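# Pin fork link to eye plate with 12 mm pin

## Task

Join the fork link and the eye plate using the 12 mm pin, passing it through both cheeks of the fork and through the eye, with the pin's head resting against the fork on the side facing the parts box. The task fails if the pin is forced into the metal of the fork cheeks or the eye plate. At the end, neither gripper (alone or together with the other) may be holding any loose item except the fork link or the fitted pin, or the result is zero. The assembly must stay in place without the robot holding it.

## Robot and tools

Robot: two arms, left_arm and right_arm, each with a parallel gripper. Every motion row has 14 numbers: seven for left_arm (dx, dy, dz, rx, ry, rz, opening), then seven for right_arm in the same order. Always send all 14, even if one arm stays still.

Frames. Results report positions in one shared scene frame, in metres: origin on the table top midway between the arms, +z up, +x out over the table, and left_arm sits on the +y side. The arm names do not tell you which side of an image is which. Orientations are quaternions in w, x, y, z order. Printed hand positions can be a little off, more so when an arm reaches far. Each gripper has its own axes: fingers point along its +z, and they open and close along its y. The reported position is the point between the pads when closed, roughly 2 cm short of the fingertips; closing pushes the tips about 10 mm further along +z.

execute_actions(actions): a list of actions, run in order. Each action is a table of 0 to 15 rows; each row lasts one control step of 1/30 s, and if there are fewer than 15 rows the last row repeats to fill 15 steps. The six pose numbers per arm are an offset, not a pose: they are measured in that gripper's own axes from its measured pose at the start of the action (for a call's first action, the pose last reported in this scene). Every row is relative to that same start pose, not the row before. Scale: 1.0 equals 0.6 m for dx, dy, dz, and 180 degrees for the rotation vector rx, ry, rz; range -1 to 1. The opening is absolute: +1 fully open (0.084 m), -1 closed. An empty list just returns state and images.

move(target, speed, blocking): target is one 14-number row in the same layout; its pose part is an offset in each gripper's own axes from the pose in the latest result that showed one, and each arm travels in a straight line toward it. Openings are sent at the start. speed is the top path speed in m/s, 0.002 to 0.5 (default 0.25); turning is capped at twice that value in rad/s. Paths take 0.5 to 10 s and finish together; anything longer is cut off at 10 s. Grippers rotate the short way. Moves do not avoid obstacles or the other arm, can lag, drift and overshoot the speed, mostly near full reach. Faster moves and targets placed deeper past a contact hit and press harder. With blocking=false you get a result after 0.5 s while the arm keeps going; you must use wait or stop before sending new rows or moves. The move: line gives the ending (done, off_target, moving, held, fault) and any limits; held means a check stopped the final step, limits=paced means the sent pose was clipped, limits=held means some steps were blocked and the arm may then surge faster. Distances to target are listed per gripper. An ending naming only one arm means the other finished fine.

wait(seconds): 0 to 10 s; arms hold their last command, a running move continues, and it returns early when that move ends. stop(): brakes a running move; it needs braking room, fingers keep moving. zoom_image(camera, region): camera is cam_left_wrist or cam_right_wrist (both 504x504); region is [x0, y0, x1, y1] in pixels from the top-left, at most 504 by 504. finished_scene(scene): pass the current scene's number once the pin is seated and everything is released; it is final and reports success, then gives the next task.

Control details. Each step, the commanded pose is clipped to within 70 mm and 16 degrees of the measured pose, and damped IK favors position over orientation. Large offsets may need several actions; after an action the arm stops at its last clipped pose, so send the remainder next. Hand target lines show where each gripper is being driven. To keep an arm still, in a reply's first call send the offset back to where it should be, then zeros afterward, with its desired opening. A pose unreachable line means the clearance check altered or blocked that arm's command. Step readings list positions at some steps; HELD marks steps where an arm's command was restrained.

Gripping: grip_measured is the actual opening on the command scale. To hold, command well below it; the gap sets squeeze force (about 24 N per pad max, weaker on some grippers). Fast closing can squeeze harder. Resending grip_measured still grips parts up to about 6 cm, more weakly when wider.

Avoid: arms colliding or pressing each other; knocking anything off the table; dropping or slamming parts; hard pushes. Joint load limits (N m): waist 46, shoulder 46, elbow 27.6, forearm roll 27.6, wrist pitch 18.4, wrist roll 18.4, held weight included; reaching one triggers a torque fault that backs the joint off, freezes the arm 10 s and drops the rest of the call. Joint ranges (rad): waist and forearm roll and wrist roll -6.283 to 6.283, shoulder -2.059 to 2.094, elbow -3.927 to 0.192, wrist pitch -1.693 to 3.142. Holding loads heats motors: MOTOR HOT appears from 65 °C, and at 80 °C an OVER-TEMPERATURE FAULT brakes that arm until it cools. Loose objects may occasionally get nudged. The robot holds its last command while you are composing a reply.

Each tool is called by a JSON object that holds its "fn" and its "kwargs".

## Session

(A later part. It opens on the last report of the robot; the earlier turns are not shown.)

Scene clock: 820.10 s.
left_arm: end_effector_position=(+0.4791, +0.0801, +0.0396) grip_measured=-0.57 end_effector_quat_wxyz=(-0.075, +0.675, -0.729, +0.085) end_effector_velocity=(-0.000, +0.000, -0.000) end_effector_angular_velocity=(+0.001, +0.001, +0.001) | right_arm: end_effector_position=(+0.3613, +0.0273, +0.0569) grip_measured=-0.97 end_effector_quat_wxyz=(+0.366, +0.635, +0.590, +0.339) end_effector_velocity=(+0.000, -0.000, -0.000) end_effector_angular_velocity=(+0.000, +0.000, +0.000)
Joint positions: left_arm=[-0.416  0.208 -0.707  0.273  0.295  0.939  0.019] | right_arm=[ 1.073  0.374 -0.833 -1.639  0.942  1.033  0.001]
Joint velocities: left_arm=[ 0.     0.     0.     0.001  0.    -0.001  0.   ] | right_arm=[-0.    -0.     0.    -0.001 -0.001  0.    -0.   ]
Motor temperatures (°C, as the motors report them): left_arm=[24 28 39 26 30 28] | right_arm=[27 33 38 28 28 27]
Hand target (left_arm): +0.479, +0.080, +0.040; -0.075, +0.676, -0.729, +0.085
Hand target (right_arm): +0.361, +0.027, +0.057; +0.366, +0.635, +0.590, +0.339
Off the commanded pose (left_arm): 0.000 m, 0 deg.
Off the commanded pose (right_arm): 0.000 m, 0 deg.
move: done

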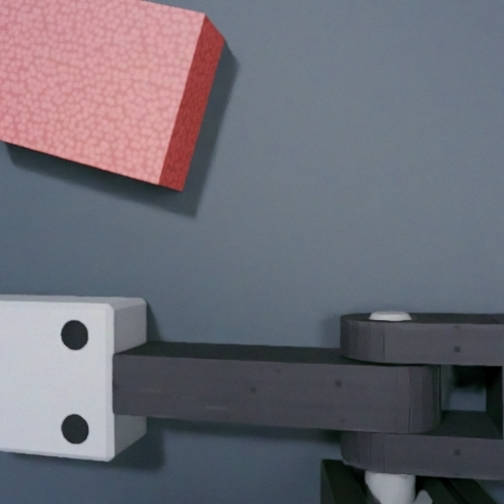

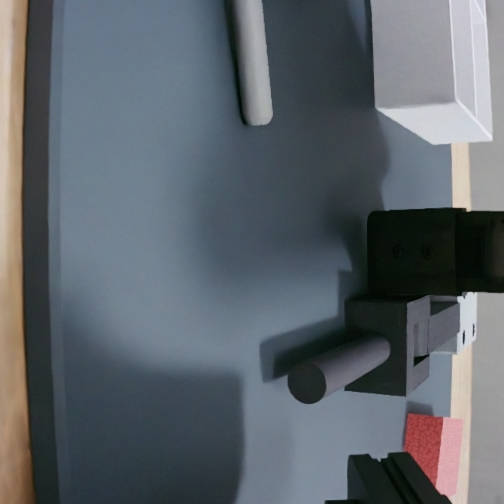

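{"fn": "execute_actions", "kwargs": {"actions": [[[0,0,0,0,0,0,-0.50, 0,0,0,0,0,0,-0.95],[0,0,0,0,0,0,-0.44, 0,0,0,0,0,0,-0.95],[0,0,0,0,0,0,-0.40, 0,0,0,0,0,0,-0.95],[-0.002,0,0,0,0,0,-0.40, 0,0,0,0,0,0,-0.95],[-0.006,0,0,0,0,0,-0.40, 0,0,0,0,0,0,-0.95],[-0.011,0,0,0,0,0,-0.40, 0,0,0,0,0,0,-0.95],[-0.016,0,0,0,0,0,-0.40, 0,0,0,0,0,0,-0.95],[-0.020,0,0,0,0,0,-0.40, 0,0,0,0,0,0,-0.95],[-0.023,0,0,0,0,0,-0.40, 0,0,0,0,0,0,-0.95],[-0.025,0,0,0,0,0,-0.40, 0,0,0,0,0,0,-0.95],[-0.025,0,0,0,0,0,-0.40, 0,0,0,0,0,0,-0.95],[-0.025,0,0,0,0,0,-0.40, 0,0,0,0,0,0,-0.95],[-0.025,0,0,0,0,0,-0.40, 0,0,0,0,0,0,-0.95],[-0.025,0,0,0,0,0,-0.45, 0,0,0,0,0,0,-0.95],[-0.025,0,0,0,0,0,-0.90, 0,0,0,0,0,0,-0.95]]]}}

Scene clock: 827.13 s.
left_arm: end_effector_position=(+0.4802, +0.0949, +0.0396) grip_measured=-0.58 end_effector_quat_wxyz=(-0.075, +0.675, -0.729, +0.085) end_effector_velocity=(+0.001, +0.000, +0.001) end_effector_angular_velocity=(-0.003, -0.003, -0.007) | right_arm: end_effector_position=(+0.3613, +0.0273, +0.0569) grip_measured=-0.97 end_effector_quat_wxyz=(+0.366, +0.635, +0.590, +0.339) end_effector_velocity=(+0.000, +0.000, +0.000) end_effector_angular_velocity=(-0.000, -0.001, +0.001)
Joint positions: left_arm=[-0.384  0.194 -0.684  0.261  0.283  0.981  0.019] | right_arm=[ 1.073  0.374 -0.833 -1.639  0.942  1.033  0.001]
Joint velocities: left_arm=[ 0.002 -0.002  0.    -0.01  -0.004  0.018 -0.22 ] | right_arm=[ 0.    -0.     0.    -0.002 -0.     0.    -0.   ]
Motor temperatures (°C, as the motors report them): left_arm=[24 28 39 26 30 28] | right_arm=[27 33 38 28 28 27]
Hand target (left_arm): +0.480, +0.095, +0.040; -0.075, +0.675, -0.729, +0.085
Hand target (right_arm): +0.361, +0.027, +0.057; +0.366, +0.635, +0.590, +0.339
Off the commanded pose (left_arm): 0.000 m, 0 deg.
Off the commanded pose (right_arm): 0.000 m, 0 deg.
Step readings (end_effector_position):
0: left_arm (+0.4791, +0.0802, +0.0396) | right_arm (+0.3613, +0.0273, +0.0569)
1: left_arm (+0.4791, +0.0802, +0.0396) | right_arm (+0.3613, +0.0273, +0.0569)
2: left_arm (+0.4791, +0.0798, +0.0397) | right_arm (+0.3613, +0.0273, +0.0569)
4: left_arm (+0.4790, +0.0794, +0.0398) | right_arm (+0.3613, +0.0273, +0.0569)
8: left_arm (+0.4795, +0.0857, +0.0397) | right_arm (+0.3613, +0.0273, +0.0569)
15: end_effector_position above

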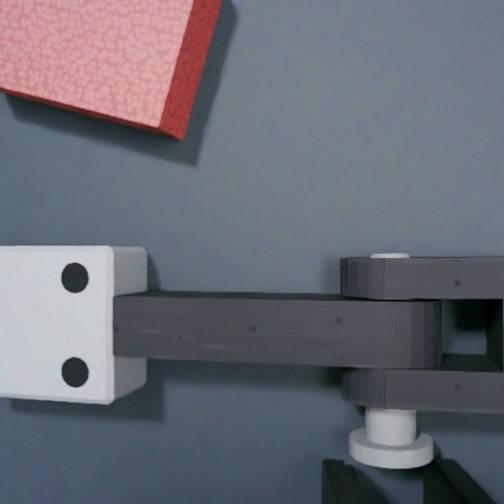

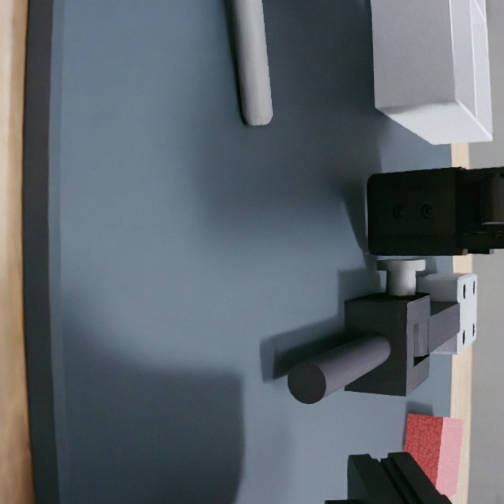

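{"fn": "execute_actions", "kwargs": {"actions": []}}

{"fn": "zoom_image", "kwargs": {"camera": "cam_right_wrist", "region": [360, 235, 445, 320]}}

Scene clock: 829.40 s.
left_arm: end_effector_position=(+0.4802, +0.0951, +0.0395) grip_measured=-0.92 end_effector_quat_wxyz=(-0.075, +0.675, -0.729, +0.085) end_effector_velocity=(-0.000, -0.000, -0.000) end_effector_angular_velocity=(-0.001, -0.000, +0.000) | right_arm: end_effector_position=(+0.3613, +0.0273, +0.0569) grip_measured=-0.97 end_effector_quat_wxyz=(+0.366, +0.635, +0.590, +0.339) end_effector_velocity=(-0.000, +0.000, -0.000) end_effector_angular_velocity=(-0.001, -0.000, +0.001)
Joint positions: left_arm=[-0.384  0.194 -0.684  0.261  0.283  0.982  0.003] | right_arm=[ 1.073  0.374 -0.833 -1.639  0.942  1.033  0.001]
Joint velocities: left_arm=[-0.     0.     0.    -0.001 -0.001  0.     0.   ] | right_arm=[ 0.  0.  0. -0.  0. -0.  0.]
Motor temperatures (°C, as the motors report them): left_arm=[24 28 39 26 30 28] | right_arm=[27 33 38 28 28 27]
Hand target (left_arm): +0.480, +0.095, +0.040; -0.075, +0.675, -0.729, +0.085
Hand target (right_arm): +0.361, +0.027, +0.057; +0.366, +0.635, +0.590, +0.339
Off the commanded pose (left_arm): 0.000 m, 0 deg.
Off the commanded pose (right_arm): 0.000 m, 0 deg.

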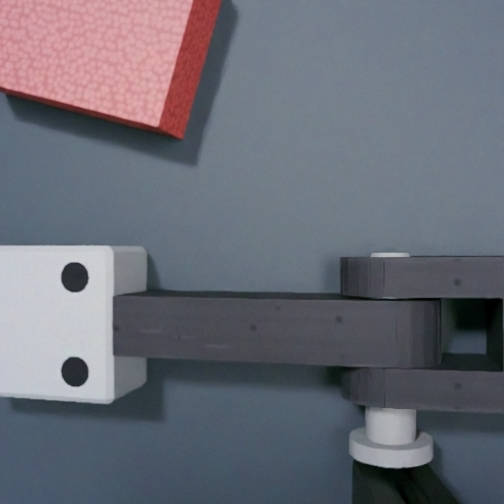

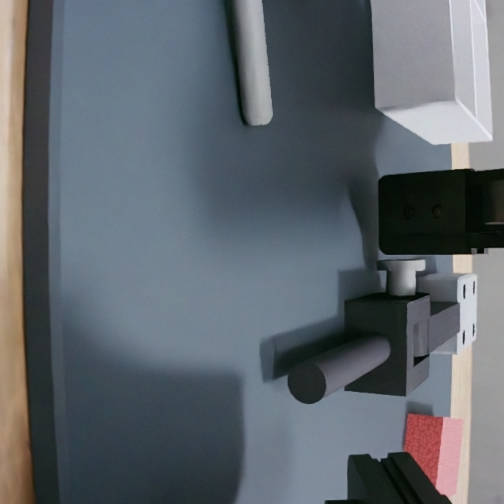

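Region (360, 235, 445, 320) of cam_right_wrist's 504x504 image, scaled by 5.929, with more detail than that image has.

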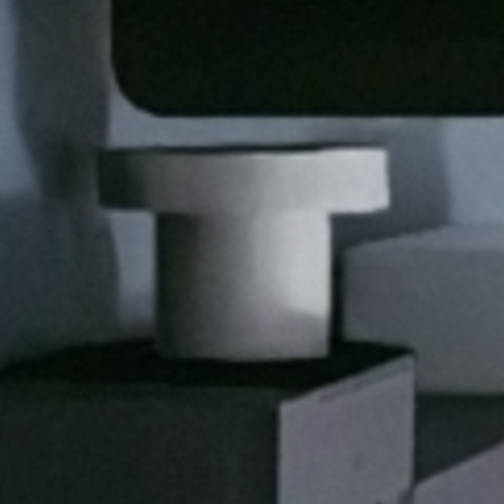

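{"fn": "move", "kwargs": {"target": [0.020, 0, 0, 0, 0, 0, -0.9, 0, 0, 0, 0, 0, 0, -0.95], "speed": 0.02}}

{"fn": "zoom_image", "kwargs": {"camera": "cam_right_wrist", "region": [360, 235, 445, 320]}}

Scene clock: 835.70 s.
left_arm: end_effector_position=(+0.4793, +0.0831, +0.0396) grip_measured=-0.92 end_effector_quat_wxyz=(-0.075, +0.675, -0.729, +0.085) end_effector_velocity=(+0.000, +0.000, +0.000) end_effector_angular_velocity=(-0.000, -0.000, +0.002) | right_arm: end_effector_position=(+0.3613, +0.0273, +0.0569) grip_measured=-0.97 end_effector_quat_wxyz=(+0.366, +0.635, +0.590, +0.339) end_effector_velocity=(+0.000, +0.000, +0.000) end_effector_angular_velocity=(+0.000, -0.001, +0.002)
Joint positions: left_arm=[-0.409  0.205 -0.702  0.271  0.293  0.947  0.003] | right_arm=[ 1.073  0.374 -0.833 -1.639  0.942  1.033  0.001]
Joint velocities: left_arm=[ 0.     0.    -0.001  0.001  0.    -0.002 -0.   ] | right_arm=[ 0.    -0.     0.    -0.002 -0.     0.001 -0.   ]
Motor temperatures (°C, as the motors report them): left_arm=[24 28 39 26 30 28] | right_arm=[27 33 38 28 28 27]
Hand target (left_arm): +0.479, +0.083, +0.040; -0.075, +0.675, -0.729, +0.085
Hand target (right_arm): +0.361, +0.027, +0.057; +0.366, +0.635, +0.590, +0.339
Off the commanded pose (left_arm): 0.000 m, 0 deg.
Off the commanded pose (right_arm): 0.000 m, 0 deg.
move: done

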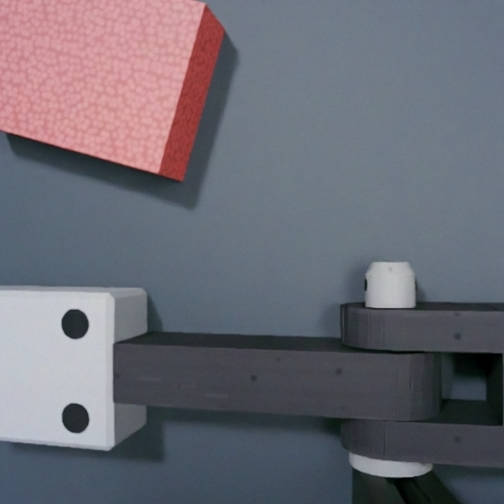

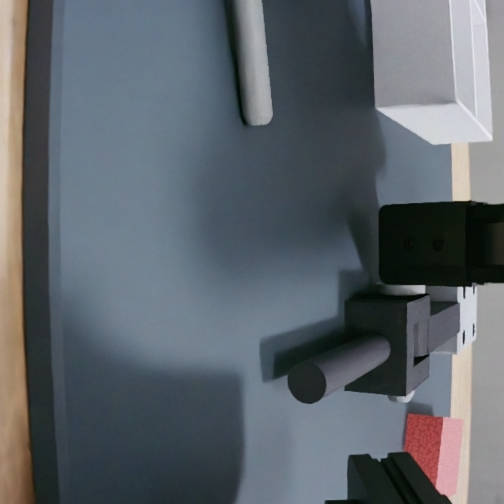

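Region (360, 235, 445, 320) of cam_right_wrist's 504x504 image, scaled by 5.929, with more detail than that image has.

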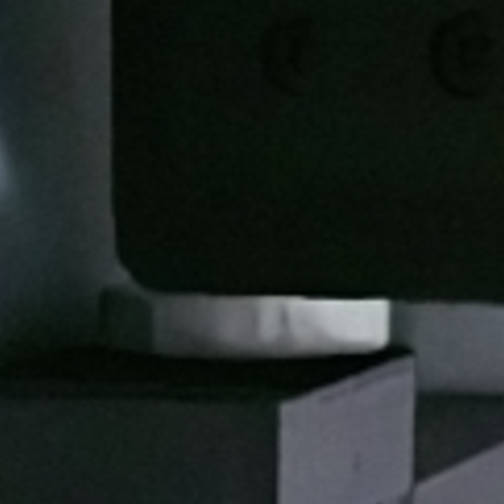

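{"fn": "execute_actions", "kwargs": {"actions": [[[0.0004,0,0,0,0,0,-0.9, 0,0,0,0,0,0,-0.95],[0.0008,0,0,0,0,0,-0.9, 0,0,0,0,0,0,-0.95],[0.0012,0,0,0,0,0,-0.9, 0,0,0,0,0,0,-0.95],[0.0015,0,0,0,0,0,-0.9, 0,0,0,0,0,0,-0.95],[0.0015,0,0,0,0,0,-0.9, 0,0,0,0,0,0,-0.95],[0.0015,0,0,0,0,0,-0.9, 0,0,0,0,0,0,-0.95],[0.0015,0,0,0,0,0,-0.9, 0,0,0,0,0,0,-0.95],[0.0015,0,0,0,0,0,-0.9, 0,0,0,0,0,0,-0.95],[0.0005,0,0,0,0,0,-0.9, 0,0,0,0,0,0,-0.95],[-0.002,0,0,0,0,0,-0.9, 0,0,0,0,0,0,-0.95],[-0.006,0,-0.002,0,0,0,-0.9, 0,0,0,0,0,0,-0.95],[-0.011,0,-0.005,0,0,0,-0.9, 0,0,0,0,0,0,-0.95],[-0.016,0,-0.009,0,0,0,-0.9, 0,0,0,0,0,0,-0.95],[-0.020,0,-0.013,0,0,0,-0.9, 0,0,0,0,0,0,-0.95],[-0.023,0,-0.016,0,0,0,-0.9, 0,0,0,0,0,0,-0.95]]]}}

Scene clock: 843.53 s.
left_arm: end_effector_position=(+0.4786, +0.0918, +0.0439) grip_measured=-0.92 end_effector_quat_wxyz=(-0.076, +0.675, -0.729, +0.084) end_effector_velocity=(-0.005, +0.076, +0.060) end_effector_angular_velocity=(+0.001, -0.010, +0.015) | right_arm: end_effector_position=(+0.3613, +0.0273, +0.0569) grip_measured=-0.97 end_effector_quat_wxyz=(+0.366, +0.635, +0.590, +0.339) end_effector_velocity=(+0.000, -0.000, +0.000) end_effector_angular_velocity=(-0.000, -0.002, -0.001)
Joint positions: left_arm=[-0.394  0.181 -0.685  0.258  0.298  0.976  0.003] | right_arm=[ 1.073  0.374 -0.833 -1.639  0.942  1.033  0.001]
Joint velocities: left_arm=[ 0.132 -0.275  0.155 -0.151  0.094  0.269 -0.   ] | right_arm=[-0.    -0.    -0.     0.     0.002 -0.    -0.   ]
Motor temperatures (°C, as the motors report them): left_arm=[24 28 39 26 30 28] | right_arm=[27 33 38 28 28 27]
Hand target (left_arm): +0.478, +0.097, +0.049; -0.076, +0.676, -0.728, +0.085
Hand target (right_arm): +0.361, +0.027, +0.057; +0.366, +0.635, +0.590, +0.339
Off the commanded pose (left_arm): 0.007 m, 0 deg.
Off the commanded pose (right_arm): 0.000 m, 0 deg.
Step readings (end_effector_position):
0: left_arm (+0.4793, +0.0831, +0.0396) | right_arm (+0.3613, +0.0273, +0.0569)
1: left_arm (+0.4793, +0.0831, +0.0396) | right_arm (+0.3613, +0.0273, +0.0569)
2: left_arm (+0.4793, +0.0830, +0.0396) | right_arm (+0.3613, +0.0273, +0.0569)
4: left_arm (+0.4792, +0.0827, +0.0396) | right_arm (+0.3613, +0.0273, +0.0569)
8: left_arm (+0.4793, +0.0824, +0.0396) | right_arm (+0.3613, +0.0273, +0.0569)
15: end_effector_position above

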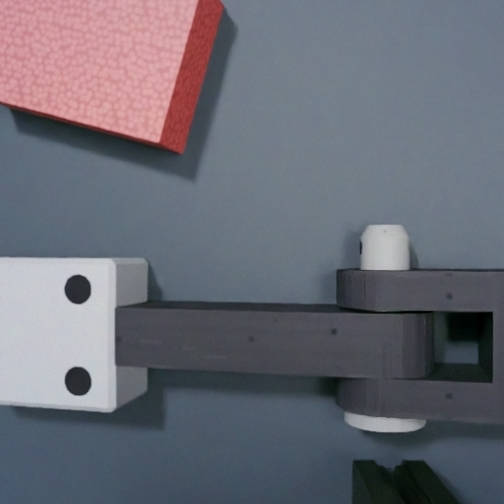

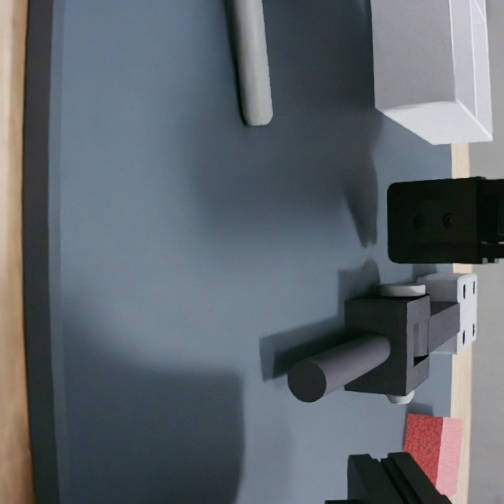

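{"fn": "execute_actions", "kwargs": {"actions": []}}

{"fn": "zoom_image", "kwargs": {"camera": "cam_right_wrist", "region": [360, 235, 445, 320]}}

{"fn": "zoom_image", "kwargs": {"camera": "cam_left_wrist", "region": [300, 190, 504, 430]}}

Scene clock: 848.57 s.
left_arm: end_effector_position=(+0.4783, +0.0969, +0.0485) grip_measured=-0.92 end_effector_quat_wxyz=(-0.076, +0.676, -0.728, +0.085) end_effector_velocity=(+0.000, +0.000, +0.000) end_effector_angular_velocity=(+0.000, -0.000, +0.000) | right_arm: end_effector_position=(+0.3613, +0.0273, +0.0569) grip_measured=-0.97 end_effector_quat_wxyz=(+0.366, +0.635, +0.590, +0.339) end_effector_velocity=(+0.000, -0.000, +0.000) end_effector_angular_velocity=(-0.001, -0.001, +0.000)
Joint positions: left_arm=[-0.385  0.161 -0.674  0.246  0.306  0.996  0.003] | right_arm=[ 1.073  0.374 -0.833 -1.639  0.942  1.033  0.001]
Joint velocities: left_arm=[ 0.  0. -0.  0.  0. -0.  0.] | right_arm=[ 0.     0.     0.    -0.001  0.001 -0.    -0.   ]
Motor temperatures (°C, as the motors report them): left_arm=[24 28 39 26 30 28] | right_arm=[27 33 38 28 28 27]
Hand target (left_arm): +0.478, +0.097, +0.049; -0.076, +0.676, -0.728, +0.085
Hand target (right_arm): +0.361, +0.027, +0.057; +0.366, +0.635, +0.590, +0.339
Off the commanded pose (left_arm): 0.000 m, 0 deg.
Off the commanded pose (right_arm): 0.000 m, 0 deg.

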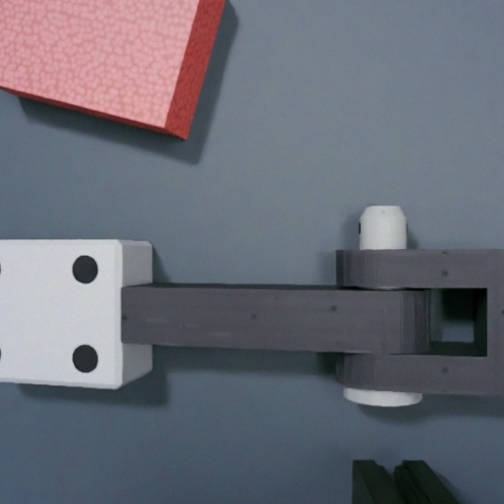

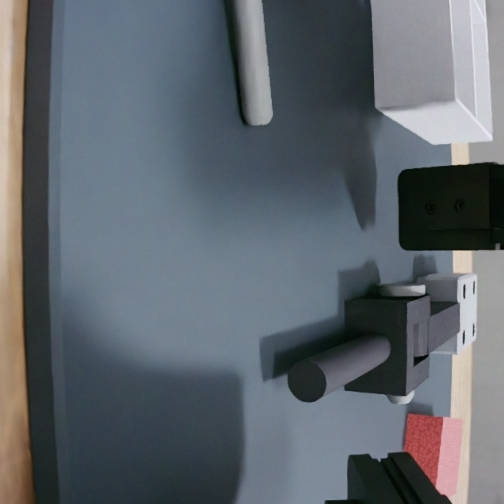

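Region (360, 235, 445, 320) of cam_right_wrist's 504x504 image, scaled by 5.929, with more detail than that image has.

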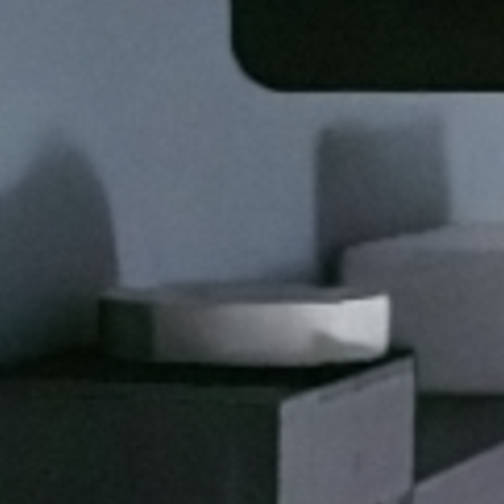

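Region (300, 190, 504, 430) of cam_left_wrist's 504x504 image, scaled by 2.100, with more detail than that image has; it fills the left 428 columns of this view, and the rest is white.

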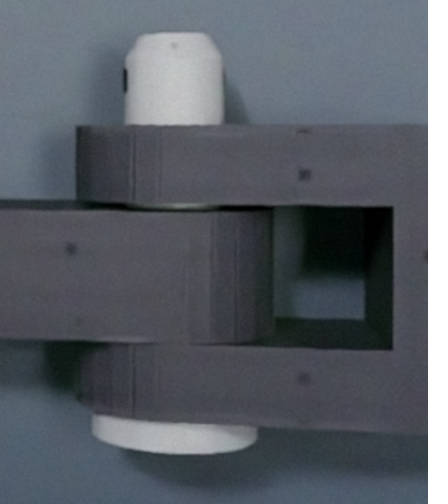

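The pin is through both cheeks and the eye, with its head seated against the fork on the parts-box side. Both grippers are empty and clear of it.

{"fn": "finished_scene", "kwargs": {"scene": 1}}

The scene is finished: the task was done.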